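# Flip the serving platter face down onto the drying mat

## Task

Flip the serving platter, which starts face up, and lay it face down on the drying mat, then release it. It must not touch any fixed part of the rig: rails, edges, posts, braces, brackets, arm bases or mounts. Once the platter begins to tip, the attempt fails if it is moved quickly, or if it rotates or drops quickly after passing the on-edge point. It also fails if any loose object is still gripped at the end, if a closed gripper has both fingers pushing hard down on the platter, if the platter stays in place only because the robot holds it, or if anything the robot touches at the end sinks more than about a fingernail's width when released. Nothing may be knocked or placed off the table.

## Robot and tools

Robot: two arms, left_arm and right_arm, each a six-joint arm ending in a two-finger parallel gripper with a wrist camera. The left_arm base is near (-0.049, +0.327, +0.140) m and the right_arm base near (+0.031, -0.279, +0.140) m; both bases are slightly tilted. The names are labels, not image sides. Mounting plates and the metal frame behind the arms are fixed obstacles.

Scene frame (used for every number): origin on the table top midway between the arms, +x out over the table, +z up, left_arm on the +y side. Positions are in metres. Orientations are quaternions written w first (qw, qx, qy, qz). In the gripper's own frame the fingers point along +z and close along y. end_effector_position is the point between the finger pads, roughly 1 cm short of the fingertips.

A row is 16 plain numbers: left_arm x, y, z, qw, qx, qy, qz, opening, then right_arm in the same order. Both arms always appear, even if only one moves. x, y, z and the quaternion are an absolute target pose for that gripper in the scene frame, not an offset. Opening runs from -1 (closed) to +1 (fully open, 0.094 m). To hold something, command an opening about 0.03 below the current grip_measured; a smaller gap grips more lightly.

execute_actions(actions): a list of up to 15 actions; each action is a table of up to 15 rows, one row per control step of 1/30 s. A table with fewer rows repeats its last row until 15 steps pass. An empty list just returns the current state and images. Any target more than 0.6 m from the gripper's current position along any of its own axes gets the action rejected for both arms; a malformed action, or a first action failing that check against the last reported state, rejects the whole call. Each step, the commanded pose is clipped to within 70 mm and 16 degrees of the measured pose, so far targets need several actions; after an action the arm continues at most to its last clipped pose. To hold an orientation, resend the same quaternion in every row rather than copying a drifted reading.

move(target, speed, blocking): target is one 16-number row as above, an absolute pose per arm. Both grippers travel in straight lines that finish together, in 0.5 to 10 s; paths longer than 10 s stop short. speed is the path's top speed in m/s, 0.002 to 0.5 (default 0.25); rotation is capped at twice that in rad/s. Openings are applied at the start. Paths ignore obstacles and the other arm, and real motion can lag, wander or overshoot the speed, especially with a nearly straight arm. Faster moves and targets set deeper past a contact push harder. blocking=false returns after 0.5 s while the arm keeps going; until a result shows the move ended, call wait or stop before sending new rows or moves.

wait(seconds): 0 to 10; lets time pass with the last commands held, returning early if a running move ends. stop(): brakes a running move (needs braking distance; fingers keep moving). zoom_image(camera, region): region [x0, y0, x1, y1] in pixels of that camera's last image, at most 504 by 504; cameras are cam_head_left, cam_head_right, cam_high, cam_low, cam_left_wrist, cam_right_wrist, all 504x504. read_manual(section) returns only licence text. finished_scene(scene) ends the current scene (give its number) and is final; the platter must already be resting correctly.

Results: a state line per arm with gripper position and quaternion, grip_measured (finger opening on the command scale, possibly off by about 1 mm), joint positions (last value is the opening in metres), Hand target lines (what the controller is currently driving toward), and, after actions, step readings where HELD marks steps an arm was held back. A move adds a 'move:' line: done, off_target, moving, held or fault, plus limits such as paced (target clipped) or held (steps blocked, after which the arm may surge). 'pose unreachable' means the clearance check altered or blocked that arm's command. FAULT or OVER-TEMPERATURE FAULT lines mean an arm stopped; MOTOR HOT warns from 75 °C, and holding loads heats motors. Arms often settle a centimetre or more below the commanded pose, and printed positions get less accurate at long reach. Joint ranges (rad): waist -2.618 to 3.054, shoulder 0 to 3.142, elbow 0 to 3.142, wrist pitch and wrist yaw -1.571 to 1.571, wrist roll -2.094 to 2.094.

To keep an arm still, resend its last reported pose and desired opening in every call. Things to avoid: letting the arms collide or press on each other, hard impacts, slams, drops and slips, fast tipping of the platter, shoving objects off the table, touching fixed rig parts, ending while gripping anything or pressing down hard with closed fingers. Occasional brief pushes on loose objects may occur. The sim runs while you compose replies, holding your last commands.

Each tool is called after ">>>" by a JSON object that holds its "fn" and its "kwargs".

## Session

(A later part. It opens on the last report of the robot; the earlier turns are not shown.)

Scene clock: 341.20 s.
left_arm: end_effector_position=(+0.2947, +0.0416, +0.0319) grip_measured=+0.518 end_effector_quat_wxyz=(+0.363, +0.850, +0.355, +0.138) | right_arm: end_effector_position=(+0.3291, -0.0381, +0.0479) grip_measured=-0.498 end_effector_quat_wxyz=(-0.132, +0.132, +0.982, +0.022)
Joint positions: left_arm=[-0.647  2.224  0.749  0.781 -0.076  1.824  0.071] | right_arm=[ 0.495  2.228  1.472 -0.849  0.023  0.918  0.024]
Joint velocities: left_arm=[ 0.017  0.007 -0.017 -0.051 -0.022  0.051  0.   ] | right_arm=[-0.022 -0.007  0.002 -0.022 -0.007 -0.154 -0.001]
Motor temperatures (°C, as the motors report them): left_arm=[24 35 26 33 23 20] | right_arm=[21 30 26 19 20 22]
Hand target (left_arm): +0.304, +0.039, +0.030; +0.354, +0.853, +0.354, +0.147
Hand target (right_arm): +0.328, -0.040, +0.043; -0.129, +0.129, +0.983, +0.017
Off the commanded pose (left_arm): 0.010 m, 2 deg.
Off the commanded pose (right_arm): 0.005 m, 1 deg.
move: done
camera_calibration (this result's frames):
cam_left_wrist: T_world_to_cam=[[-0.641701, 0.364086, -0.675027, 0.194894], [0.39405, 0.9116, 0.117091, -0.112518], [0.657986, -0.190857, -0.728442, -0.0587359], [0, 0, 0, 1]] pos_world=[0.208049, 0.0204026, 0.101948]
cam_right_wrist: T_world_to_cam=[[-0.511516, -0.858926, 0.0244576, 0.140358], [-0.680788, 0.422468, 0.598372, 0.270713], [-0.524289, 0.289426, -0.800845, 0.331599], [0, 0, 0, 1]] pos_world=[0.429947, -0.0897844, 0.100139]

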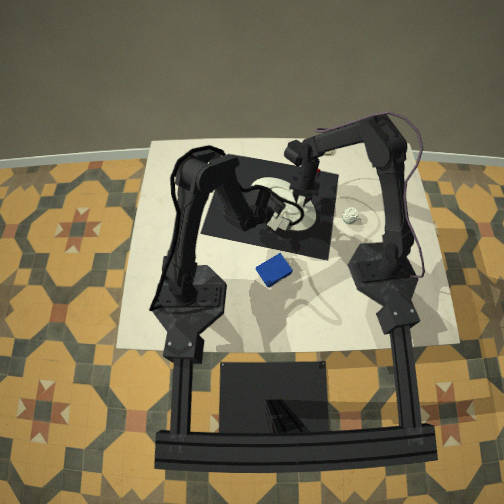

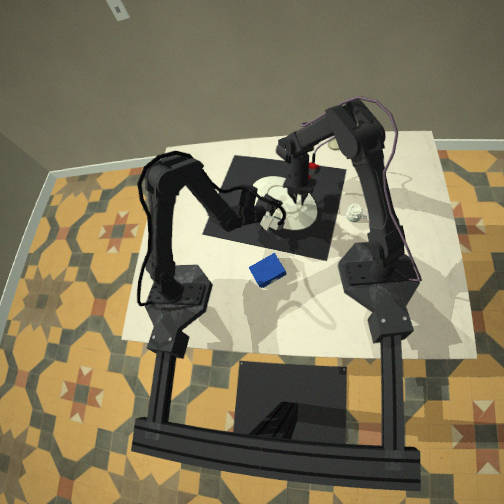

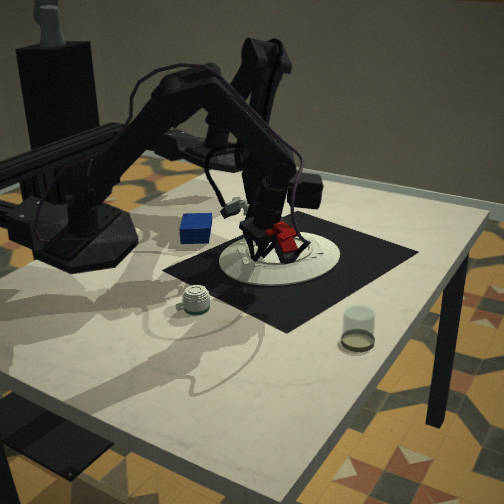

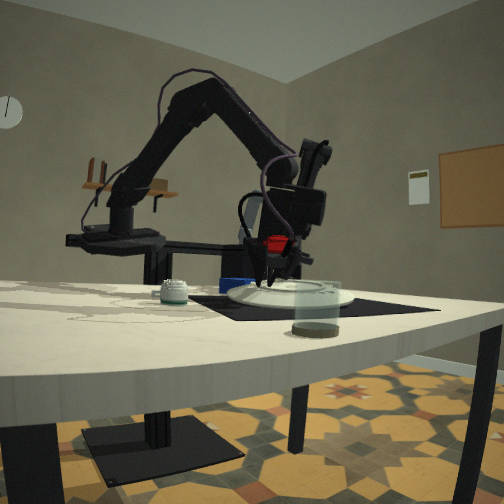

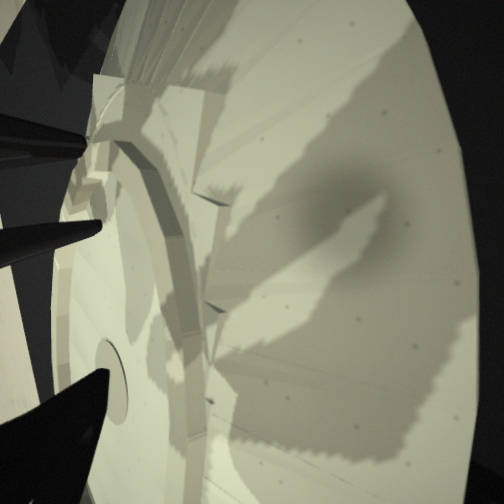

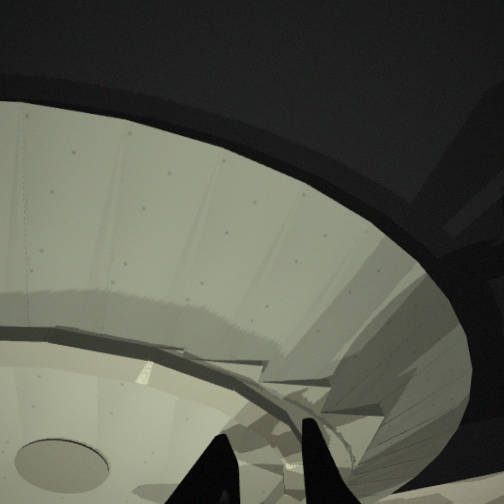

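>>> {"fn": "move", "kwargs": {"target": [0.304,0.039,0.03,0.354,0.854,0.354,0.147,0.52,0.327,-0.049,0.044,-0.129,0.129,0.983,0.017,-0.5], "speed": 0.012}}

>>> {"fn": "move", "kwargs": {"target": [0.304,0.039,0.03,0.354,0.854,0.354,0.147,0.52,0.327,-0.049,0.031,-0.129,0.129,0.983,0.017,-0.5], "speed": 0.01}}

Scene clock: 348.27 s.
left_arm: end_effector_position=(+0.2947, +0.0416, +0.0319) grip_measured=+0.518 end_effector_quat_wxyz=(+0.363, +0.850, +0.355, +0.138) | right_arm: end_effector_position=(+0.3286, -0.0389, +0.0467) grip_measured=-0.498 end_effector_quat_wxyz=(-0.130, +0.127, +0.983, +0.029)
Joint positions: left_arm=[-0.647  2.224  0.749  0.781 -0.076  1.823  0.071] | right_arm=[ 0.491  2.218  1.449 -0.824  0.018  0.901  0.024]
Joint velocities: left_arm=[-0.022 -0.007  0.002 -0.051  0.007  0.007 -0.001] | right_arm=[-0.007 -0.017 -0.012  0.022 -0.066  0.037  0.   ]
Motor temperatures (°C, as the motors report them): left_arm=[24 34 26 33 23 20] | right_arm=[21 31 26 19 20 22]
Hand target (left_arm): +0.304, +0.039, +0.030; +0.354, +0.853, +0.354, +0.147
Hand target (right_arm): +0.327, -0.049, +0.044; -0.129, +0.129, +0.983, +0.017
Off the commanded pose (left_arm): 0.010 m, 2 deg.
Off the commanded pose (right_arm): 0.011 m, 1 deg.
move: off_target (right_arm)
camera_calibration (this result's frames):
cam_left_wrist: T_world_to_cam=[[-0.641931, 0.363789, -0.674968, 0.194973], [0.39383, 0.911727, 0.116841, -0.11245], [0.657892, -0.190818, -0.728537, -0.0587069], [0, 0, 0, 1]] pos_world=[0.208068, 0.0203927, 0.101969]
cam_right_wrist: T_world_to_cam=[[-0.504288, -0.863491, 0.00877491, 0.137591], [-0.688501, 0.408184, 0.59946, 0.273437], [-0.52121, 0.296259, -0.800356, 0.329779], [0, 0, 0, 1]] pos_world=[0.429532, -0.0905039, 0.0988189]

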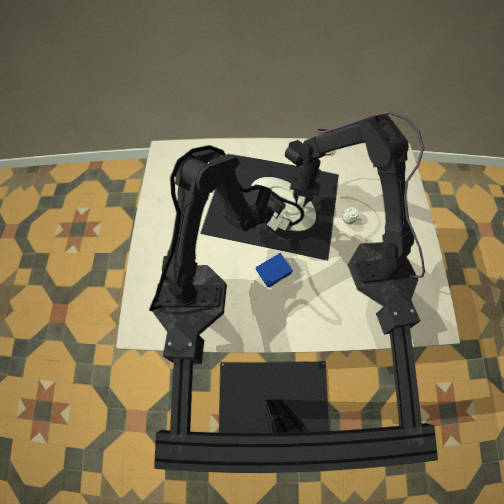

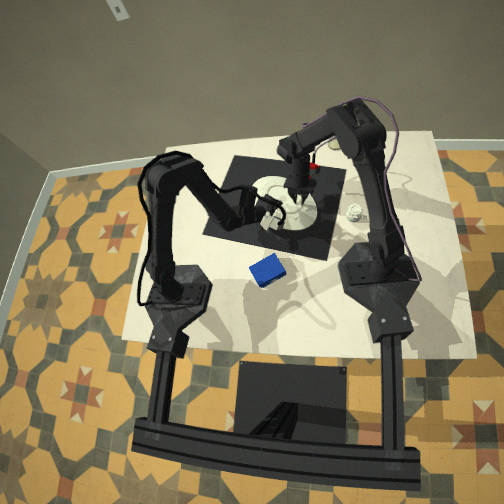

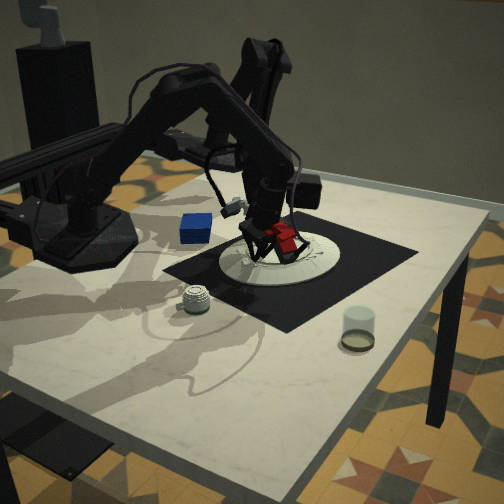

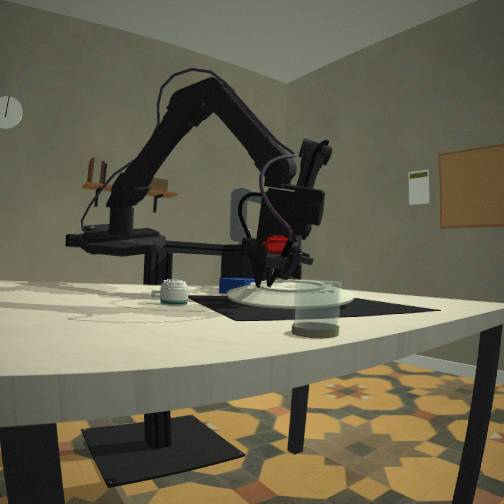

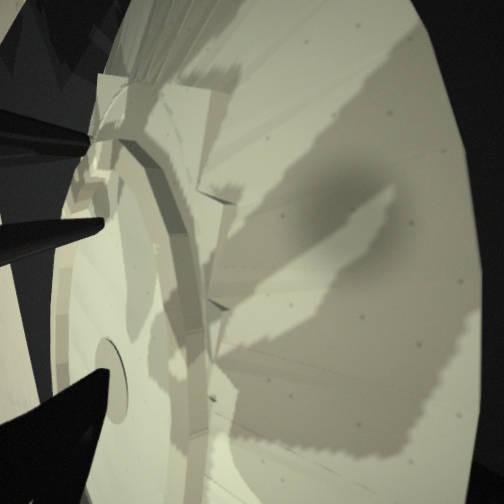

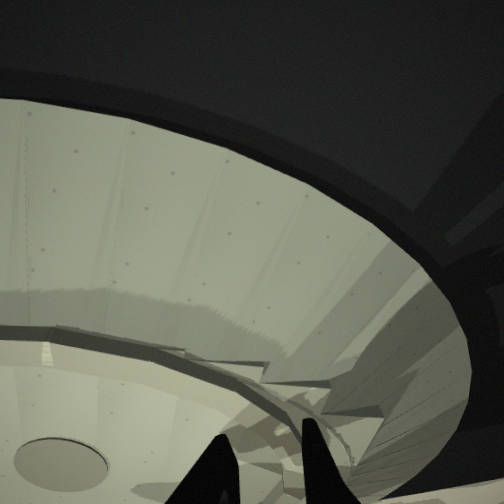

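Scene clock: 350.37 s.
left_arm: end_effector_position=(+0.2947, +0.0416, +0.0319) grip_measured=+0.518 end_effector_quat_wxyz=(+0.363, +0.850, +0.356, +0.138) | right_arm: end_effector_position=(+0.3286, -0.0390, +0.0459) grip_measured=-0.498 end_effector_quat_wxyz=(-0.133, +0.126, +0.983, +0.033)
Joint positions: left_arm=[-0.647  2.224  0.749  0.781 -0.076  1.823  0.071] | right_arm=[ 0.486  2.218  1.446 -0.82   0.008  0.892  0.024]
Joint velocities: left_arm=[-0.007 -0.007  0.007  0.007 -0.022 -0.007  0.   ] | right_arm=[ 0.007 -0.002 -0.002  0.051 -0.007  0.051 -0.001]
Motor temperatures (°C, as the motors report them): left_arm=[24 34 26 33 23 20] | right_arm=[21 31 26 19 20 22]
Hand target (left_arm): +0.304, +0.039, +0.030; +0.354, +0.853, +0.354, +0.147
Hand target (right_arm): +0.327, -0.049, +0.032; -0.129, +0.129, +0.983, +0.017
Off the commanded pose (left_arm): 0.010 m, 2 deg.
Off the commanded pose (right_arm): 0.018 m, 2 deg.
move: off_target (right_arm)
camera_calibration (this result's frames):
cam_left_wrist: T_world_to_cam=[[-0.642162, 0.363491, -0.674909, 0.195051], [0.39361, 0.911854, 0.116592, -0.112383], [0.657799, -0.19078, -0.728631, -0.058678], [0, 0, 0, 1]] pos_world=[0.208088, 0.0203827, 0.10199]
cam_right_wrist: T_world_to_cam=[[-0.502277, -0.864702, 0.00278151, 0.13704], [-0.686847, 0.400918, 0.606223, 0.272751], [-0.525317, 0.302581, -0.79529, 0.330575], [0, 0, 0, 1]] pos_world=[0.429827, -0.0908782, 0.097174]

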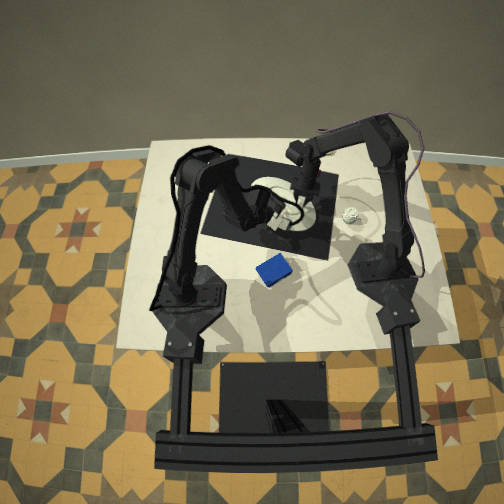

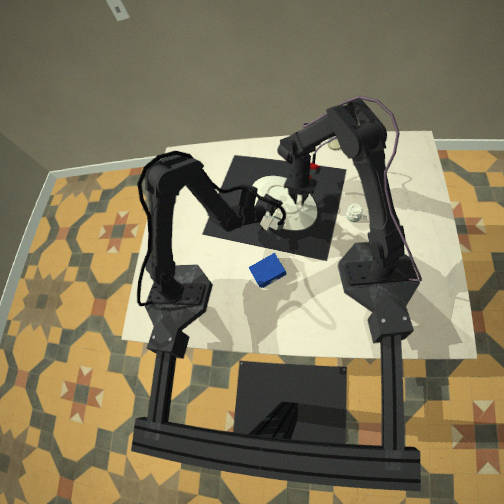

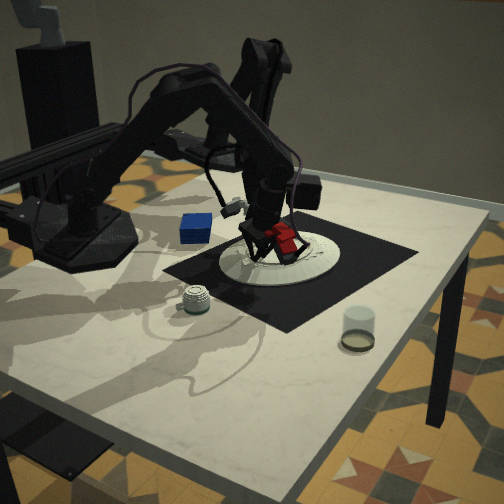

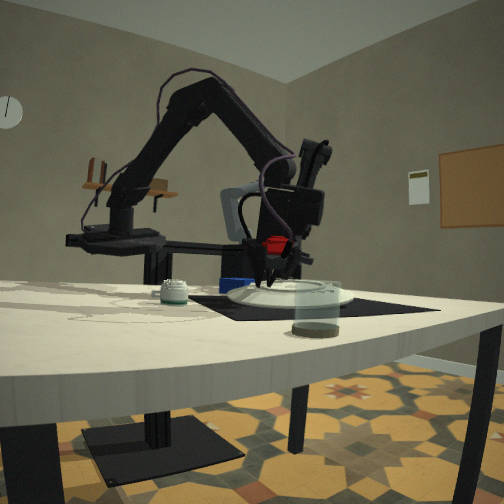

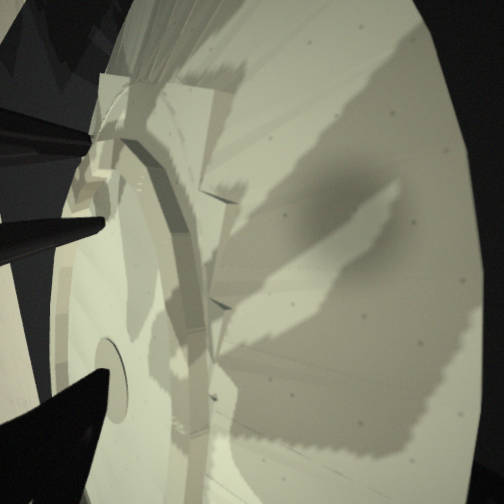

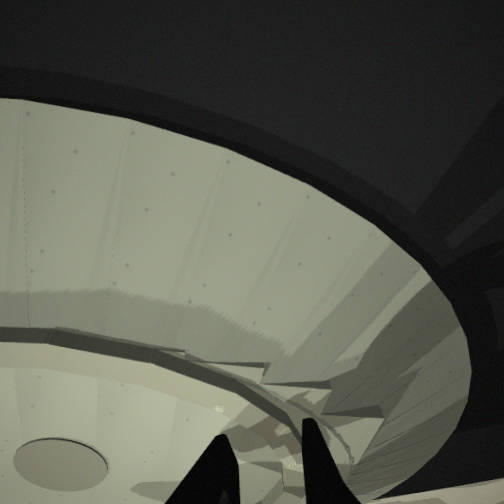

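>>> {"fn": "move", "kwargs": {"target": [0.304,0.039,0.03,0.354,0.854,0.354,0.147,0.52,0.328,-0.052,0.058,-0.129,0.129,0.983,0.017,-0.45], "speed": 0.02}}

>>> {"fn": "move", "kwargs": {"target": [0.304,0.039,0.03,0.354,0.854,0.354,0.147,0.52,0.328,-0.052,0.034,-0.129,0.129,0.983,0.017,-0.45], "speed": 0.012}}

Scene clock: 357.37 s.
left_arm: end_effector_position=(+0.2947, +0.0416, +0.0319) grip_measured=+0.518 end_effector_quat_wxyz=(+0.363, +0.851, +0.355, +0.138) | right_arm: end_effector_position=(+0.3292, -0.0443, +0.0533) grip_measured=-0.452 end_effector_quat_wxyz=(-0.130, +0.125, +0.983, +0.025)
Joint positions: left_arm=[-0.647  2.224  0.749  0.781 -0.076  1.825  0.071] | right_arm=[ 0.486  2.197  1.446 -0.848  0.023  0.892  0.026]
Joint velocities: left_arm=[-0.002 -0.002 -0.007 -0.022  0.051 -0.022 -0.   ] | right_arm=[ 0.007 -0.002  0.007 -0.007 -0.022 -0.022 -0.   ]
Motor temperatures (°C, as the motors report them): left_arm=[24 34 26 33 23 20] | right_arm=[21 31 25 19 20 22]
Hand target (left_arm): +0.304, +0.039, +0.030; +0.354, +0.853, +0.354, +0.147
Hand target (right_arm): +0.328, -0.052, +0.058; -0.129, +0.129, +0.983, +0.017
Off the commanded pose (left_arm): 0.010 m, 1 deg.
Off the commanded pose (right_arm): 0.009 m, 1 deg.
move: done
camera_calibration (this result's frames):
cam_left_wrist: T_world_to_cam=[[-0.640777, 0.365277, -0.675261, 0.19458], [0.394928, 0.911091, 0.118087, -0.112787], [0.658359, -0.191012, -0.728064, -0.0588514], [0, 0, 0, 1]] pos_world=[0.207971, 0.0204425, 0.101864]
cam_right_wrist: T_world_to_cam=[[-0.498907, -0.866529, 0.0147969, 0.130941], [-0.690375, 0.407691, 0.597637, 0.272781], [-0.523903, 0.28795, -0.80163, 0.337554], [0, 0, 0, 1]] pos_world=[0.430494, -0.0949454, 0.105632]

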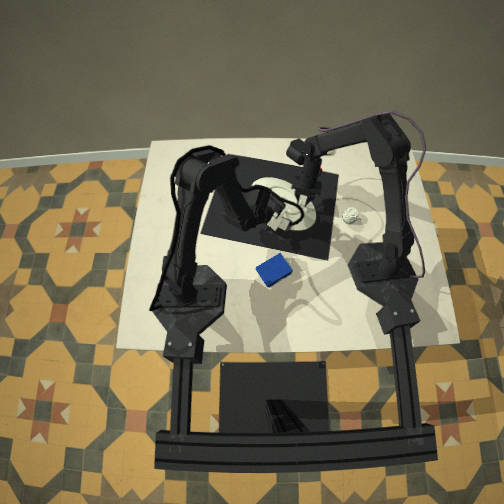

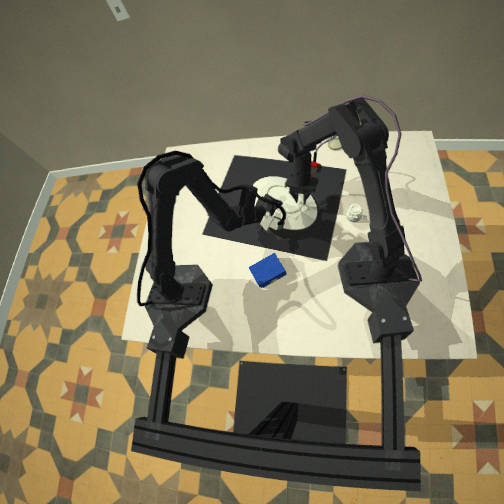

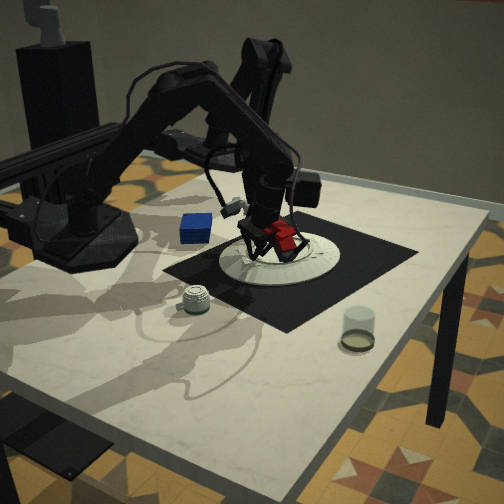

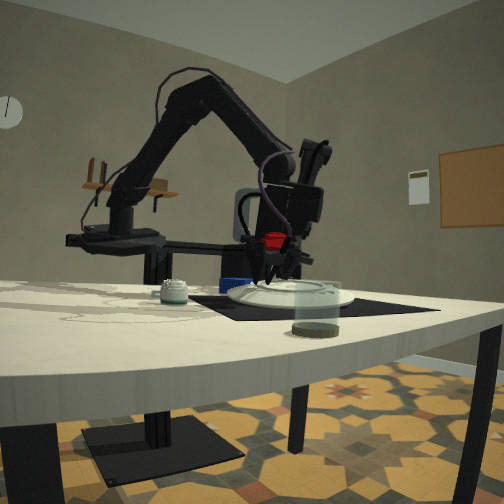

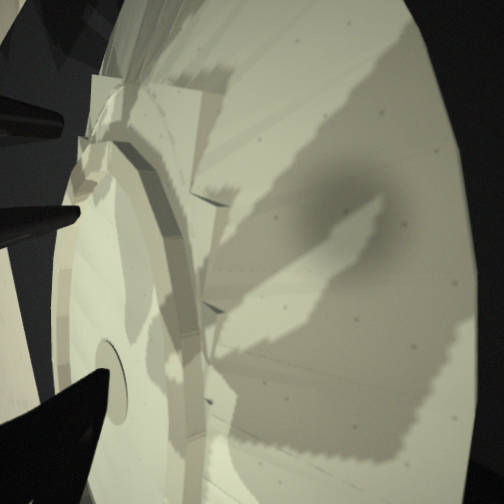

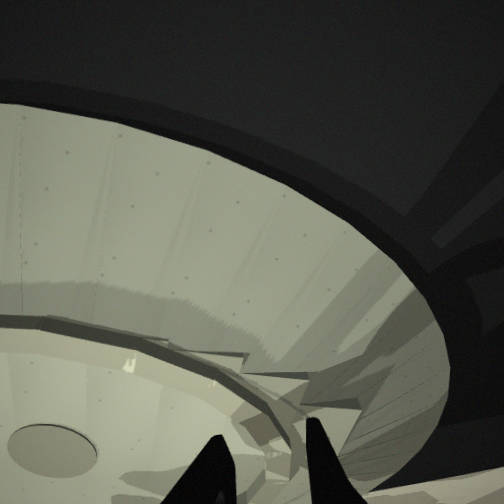

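Scene clock: 359.33 s.
left_arm: end_effector_position=(+0.2947, +0.0415, +0.0319) grip_measured=+0.518 end_effector_quat_wxyz=(+0.363, +0.851, +0.355, +0.138) | right_arm: end_effector_position=(+0.3299, -0.0457, +0.0456) grip_measured=-0.452 end_effector_quat_wxyz=(-0.130, +0.127, +0.983, +0.027)
Joint positions: left_arm=[-0.647  2.224  0.749  0.781 -0.075  1.825  0.071] | right_arm=[ 0.476  2.21   1.435 -0.82   0.022  0.887  0.026]
Joint velocities: left_arm=[-0.002 -0.002  0.002 -0.066 -0.037 -0.007  0.   ] | right_arm=[-0.007  0.017 -0.002 -0.022 -0.037 -0.066 -0.   ]
Motor temperatures (°C, as the motors report them): left_arm=[24 34 26 33 23 20] | right_arm=[21 31 25 19 20 22]
Hand target (left_arm): +0.304, +0.039, +0.030; +0.354, +0.853, +0.354, +0.147
Hand target (right_arm): +0.328, -0.052, +0.034; -0.129, +0.129, +0.983, +0.017
Off the commanded pose (left_arm): 0.010 m, 1 deg.
Off the commanded pose (right_arm): 0.013 m, 1 deg.
move: off_target (right_arm)
camera_calibration (this result's frames):
cam_left_wrist: T_world_to_cam=[[-0.640988, 0.364976, -0.675224, 0.194658], [0.39496, 0.911145, 0.117562, -0.112719], [0.658134, -0.191331, -0.728184, -0.0587436], [0, 0, 0, 1]] pos_world=[0.207954, 0.0204184, 0.101913]
cam_right_wrist: T_world_to_cam=[[-0.503716, -0.863784, 0.0121179, 0.132023], [-0.688964, 0.410153, 0.597581, 0.27804], [-0.521151, 0.292662, -0.801717, 0.331449], [0, 0, 0, 1]] pos_world=[0.430797, -0.0970029, 0.0979773]

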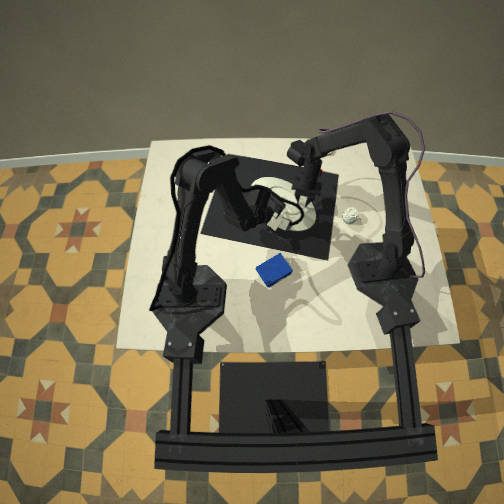

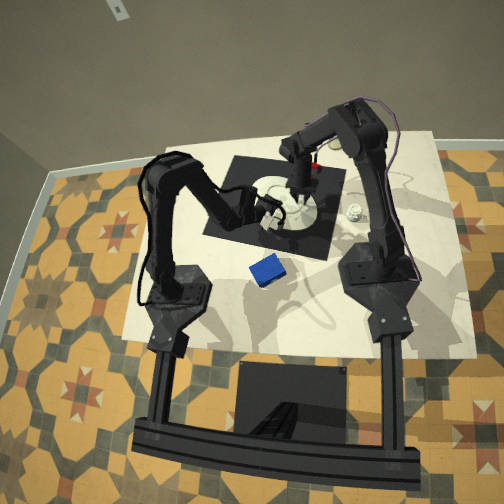

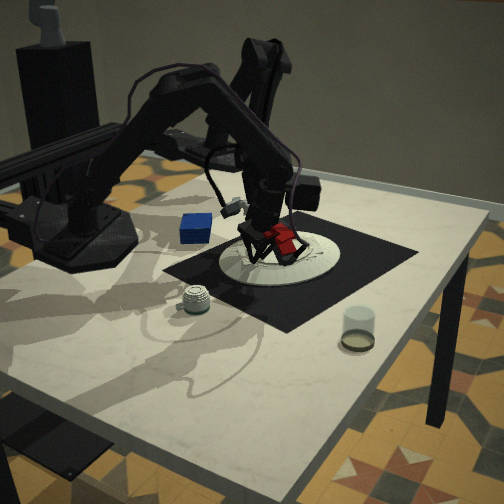

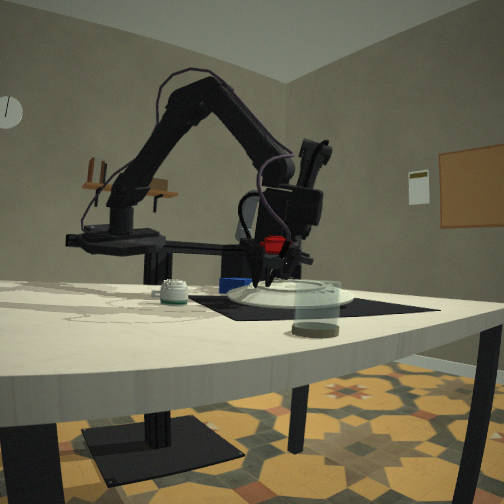

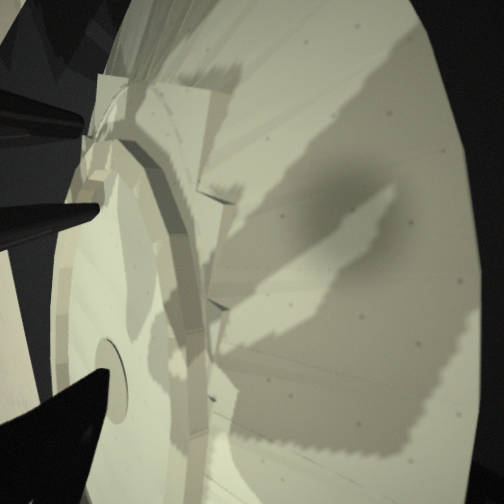

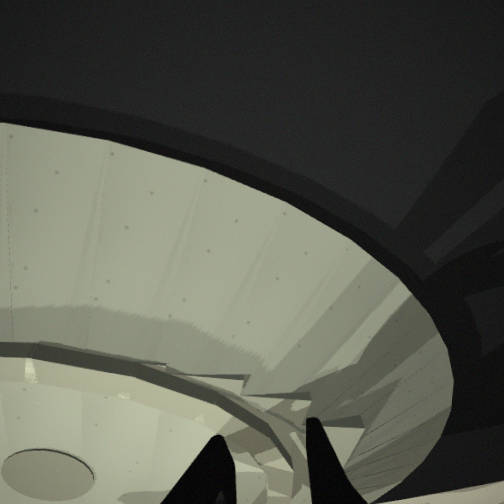

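>>> {"fn": "execute_actions", "kwargs": {"actions": [[[0.304,0.039,0.03,0.354,0.854,0.354,0.147,0.52,0.328,-0.050,0.036,-0.129,0.129,0.983,0.017,-0.6]],[[0.304,0.039,0.03,0.354,0.854,0.354,0.147,0.52,0.328,-0.050,0.036,-0.129,0.129,0.983,0.017,-0.7]],[[0.304,0.039,0.03,0.354,0.854,0.354,0.147,0.52,0.328,-0.050,0.036,-0.129,0.129,0.983,0.017,-0.78]],[[0.304,0.039,0.03,0.354,0.854,0.354,0.147,0.52,0.328,-0.050,0.036,-0.129,0.129,0.983,0.017,-0.86]]]}}

Scene clock: 368.60 s.
left_arm: end_effector_position=(+0.2946, +0.0415, +0.0319) grip_measured=+0.518 end_effector_quat_wxyz=(+0.363, +0.851, +0.354, +0.138) | right_arm: end_effector_position=(+0.3313, -0.0428, +0.0455) grip_measured=-0.812 end_effector_quat_wxyz=(-0.128, +0.110, +0.985, +0.036)
Joint positions: left_arm=[-0.647  2.224  0.749  0.78  -0.075  1.826  0.071] | right_arm=[ 0.476  2.21   1.435 -0.809  0.013  0.85   0.009]
Joint velocities: left_arm=[ 0.012 -0.017 -0.017 -0.007 -0.037 -0.081  0.   ] | right_arm=[ 0.002  0.032 -0.012 -0.007 -0.022 -0.007  0.   ]
Motor temperatures (°C, as the motors report them): left_arm=[24 34 26 33 23 20] | right_arm=[21 31 25 19 20 22]
Hand target (left_arm): +0.304, +0.039, +0.030; +0.354, +0.853, +0.354, +0.147
Hand target (right_arm): +0.328, -0.050, +0.036; -0.129, +0.129, +0.983, +0.017
Off the commanded pose (left_arm): 0.010 m, 1 deg.
Off the commanded pose (right_arm): 0.012 m, 3 deg.
Step readings (end_effector_position; steps 1 to 15: 1st action; 16 to 30: 2nd action; 31 to 45: 3rd action; 46 to 60: 4th action):
0: left_arm (+0.2947, +0.0415, +0.0319) | right_arm (+0.3299, -0.0457, +0.0456)
1: left_arm (+0.2947, +0.0415, +0.0319) | right_arm (+0.3301, -0.0453, +0.0455)
2: left_arm (+0.2947, +0.0415, +0.0319) | right_arm (+0.3306, -0.0444, +0.0455)
4: left_arm (+0.2947, +0.0415, +0.0319) | right_arm (+0.3306, -0.0440, +0.0455)
8: left_arm (+0.2947, +0.0415, +0.0319) | right_arm (+0.3306, -0.0440, +0.0455)
15: left_arm (+0.2947, +0.0415, +0.0319) | right_arm (+0.3306, -0.0440, +0.0455)
16: left_arm (+0.2947, +0.0415, +0.0319) | right_arm (+0.3308, -0.0438, +0.0455)
17: left_arm (+0.2947, +0.0415, +0.0319) | right_arm (+0.3311, -0.0433, +0.0455)
19: left_arm (+0.2947, +0.0415, +0.0319) | right_arm (+0.3311, -0.0430, +0.0455)
23: left_arm (+0.2947, +0.0415, +0.0319) | right_arm (+0.3311, -0.0430, +0.0455)
30: left_arm (+0.2947, +0.0415, +0.0319) | right_arm (+0.3311, -0.0430, +0.0455)
31: left_arm (+0.2947, +0.0415, +0.0319) | right_arm (+0.3312, -0.0429, +0.0455)
32: left_arm (+0.2947, +0.0415, +0.0319) | right_arm (+0.3312, -0.0429, +0.0455)
34: left_arm (+0.2947, +0.0415, +0.0319) | right_arm (+0.3312, -0.0429, +0.0455)
38: left_arm (+0.2947, +0.0415, +0.0319) | right_arm (+0.3312, -0.0429, +0.0455)
45: left_arm (+0.2947, +0.0415, +0.0319) | right_arm (+0.3312, -0.0429, +0.0455)
46: left_arm (+0.2946, +0.0415, +0.0319) | right_arm (+0.3312, -0.0429, +0.0455)
47: left_arm (+0.2946, +0.0415, +0.0319) | right_arm (+0.3313, -0.0429, +0.0455)
49: left_arm (+0.2946, +0.0415, +0.0319) | right_arm (+0.3313, -0.0428, +0.0455)
53: left_arm (+0.2946, +0.0415, +0.0319) | right_arm (+0.3313, -0.0428, +0.0455)
60: end_effector_position above
camera_calibration (this result's frames):
cam_left_wrist: T_world_to_cam=[[-0.640455, 0.366084, -0.67513, 0.194358], [0.395742, 0.910697, 0.118402, -0.11295], [0.658184, -0.191345, -0.728135, -0.0587595], [0, 0, 0, 1]] pos_world=[0.207851, 0.0204687, 0.101806]
cam_right_wrist: T_world_to_cam=[[-0.476334, -0.879199, -0.0107382, 0.126536], [-0.705792, 0.375045, 0.600998, 0.281796], [-0.52437, 0.293855, -0.799178, 0.332271], [0, 0, 0, 1]] pos_world=[0.433396, -0.0920754, 0.097544]

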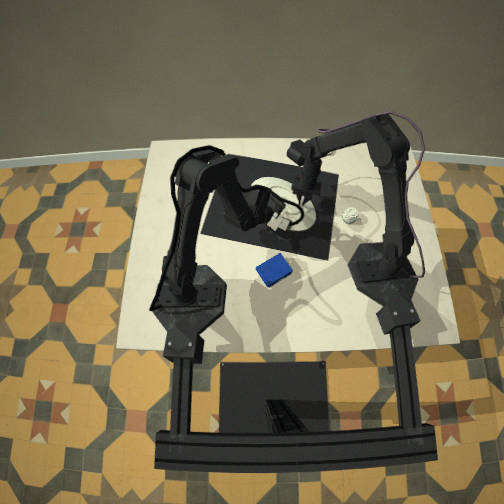

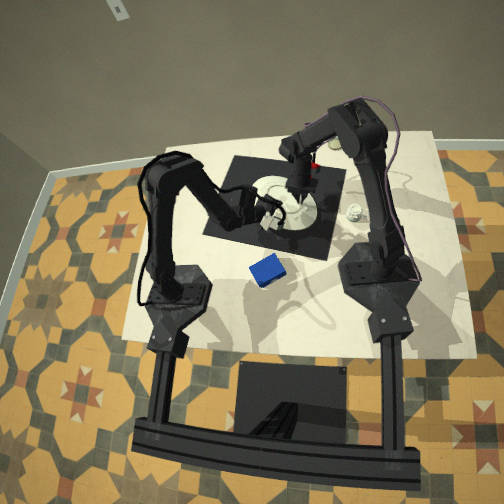

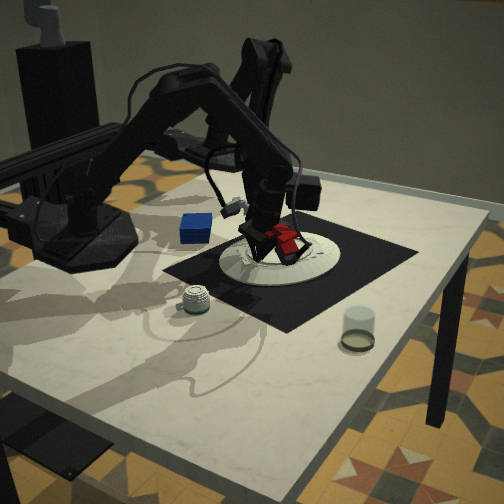

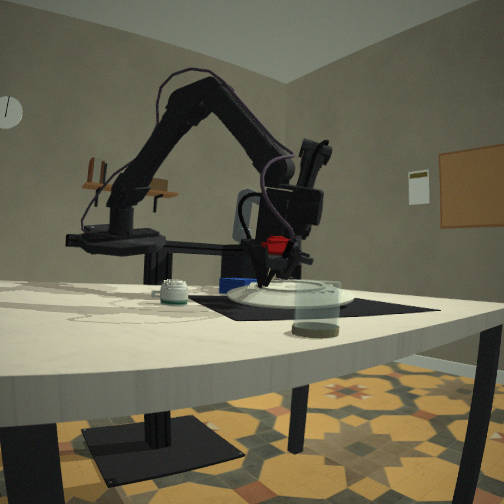

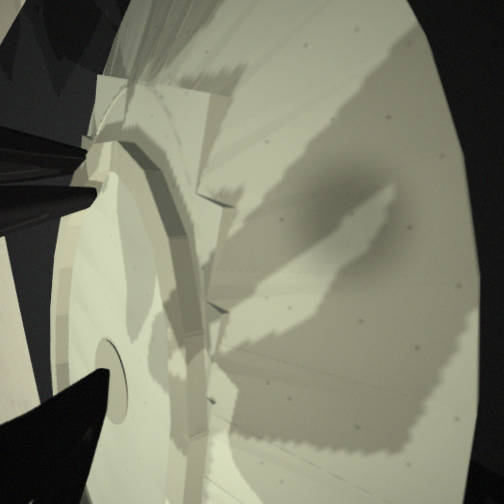

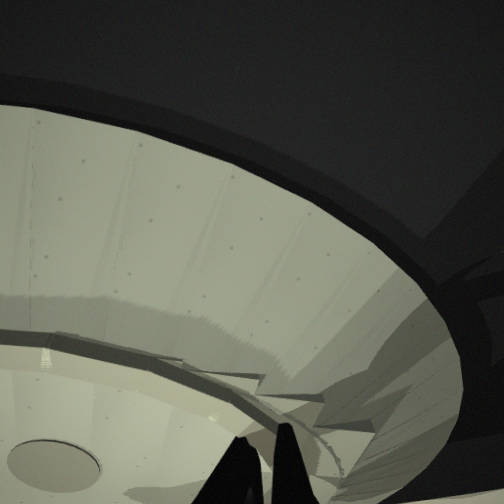

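>>> {"fn": "move", "kwargs": {"target": [0.266,0.070,0.03,0.354,0.854,0.354,0.147,0.52,0.331,-0.044,0.043,-0.129,0.115,0.985,0.03,-0.86], "speed": 0.008}}

Scene clock: 391.93 s.
left_arm: end_effector_position=(+0.2729, +0.0632, +0.0328) grip_measured=+0.518 end_effector_quat_wxyz=(+0.367, +0.847, +0.354, +0.150) | right_arm: end_effector_position=(+0.3281, -0.0400, +0.0392) grip_measured=-0.838 end_effector_quat_wxyz=(-0.134, +0.097, +0.985, +0.041)
Joint positions: left_arm=[-0.644  2.205  0.606  0.929 -0.086  1.836  0.071] | right_arm=[ 0.476  2.229  1.435 -0.796 -0.001  0.823  0.008]
Joint velocities: left_arm=[-0.007  0.012 -0.012 -0.022  0.037  0.007 -0.001] | right_arm=[-0.007  0.012  0.007  0.095  0.007 -0.022 -0.   ]
Motor temperatures (°C, as the motors report them): left_arm=[24 35 26 32 23 20] | right_arm=[21 31 25 19 20 22]
Hand target (left_arm): +0.266, +0.070, +0.031; +0.354, +0.853, +0.354, +0.147
Hand target (right_arm): +0.331, -0.044, +0.043; -0.129, +0.115, +0.985, +0.030
Off the commanded pose (left_arm): 0.010 m, 2 deg.
Off the commanded pose (right_arm): 0.006 m, 3 deg.
move: off_target (right_arm)
camera_calibration (this result's frames):
cam_left_wrist: T_world_to_cam=[[-0.626488, 0.358469, -0.692107, 0.170386], [0.38351, 0.914809, 0.126666, -0.121393], [0.678552, -0.186075, -0.710594, -0.0460481], [0, 0, 0, 1]] pos_world=[0.184546, 0.0414052, 0.10058]
cam_right_wrist: T_world_to_cam=[[-0.453512, -0.891057, -0.0185215, 0.11974], [-0.708647, 0.347914, 0.61382, 0.28162], [-0.540505, 0.2915, -0.789229, 0.329568], [0, 0, 0, 1]] pos_world=[0.432006, -0.087354, 0.0894579]

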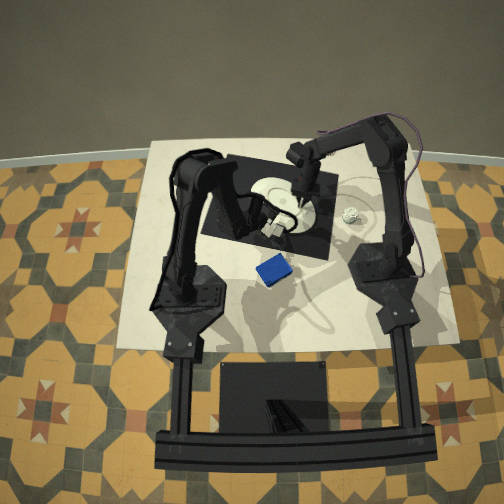

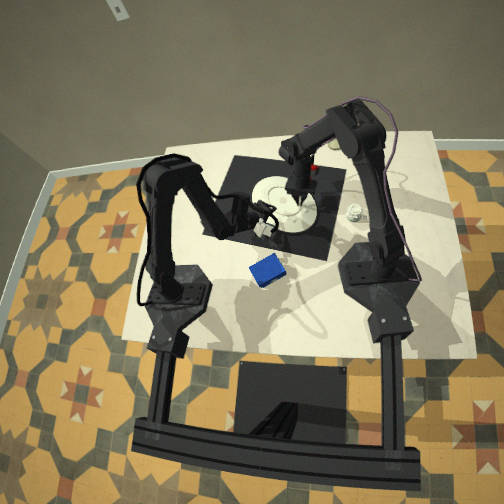

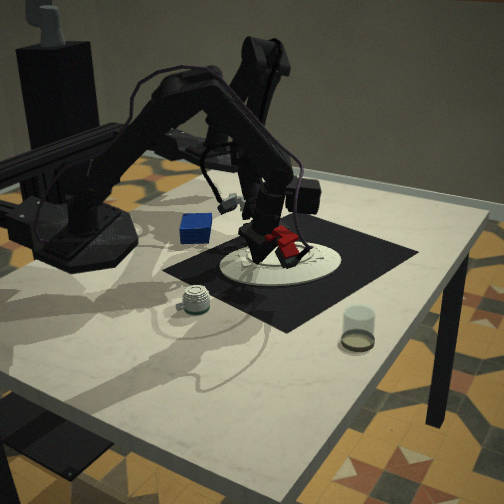

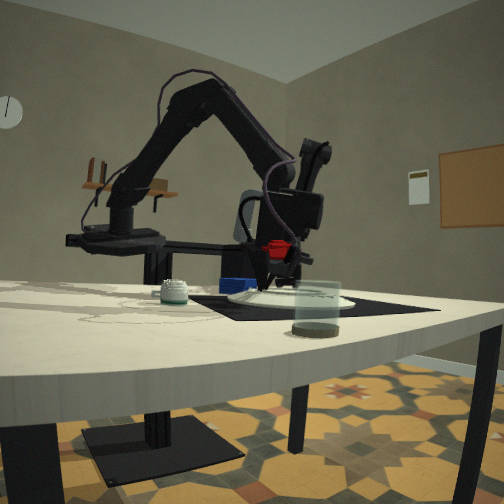

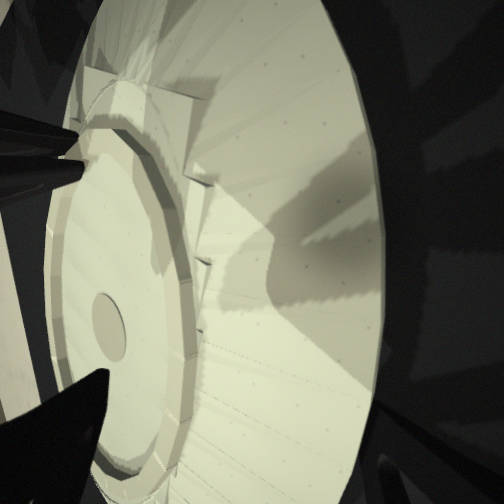

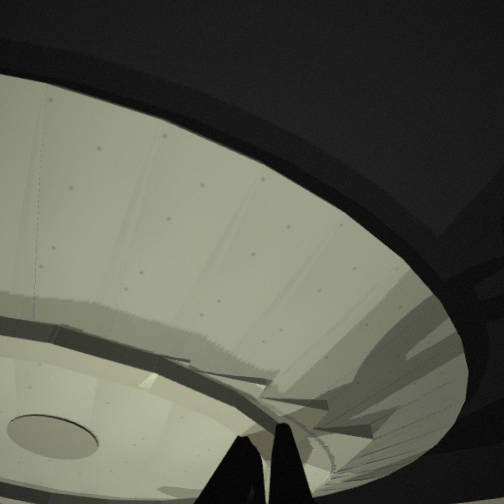

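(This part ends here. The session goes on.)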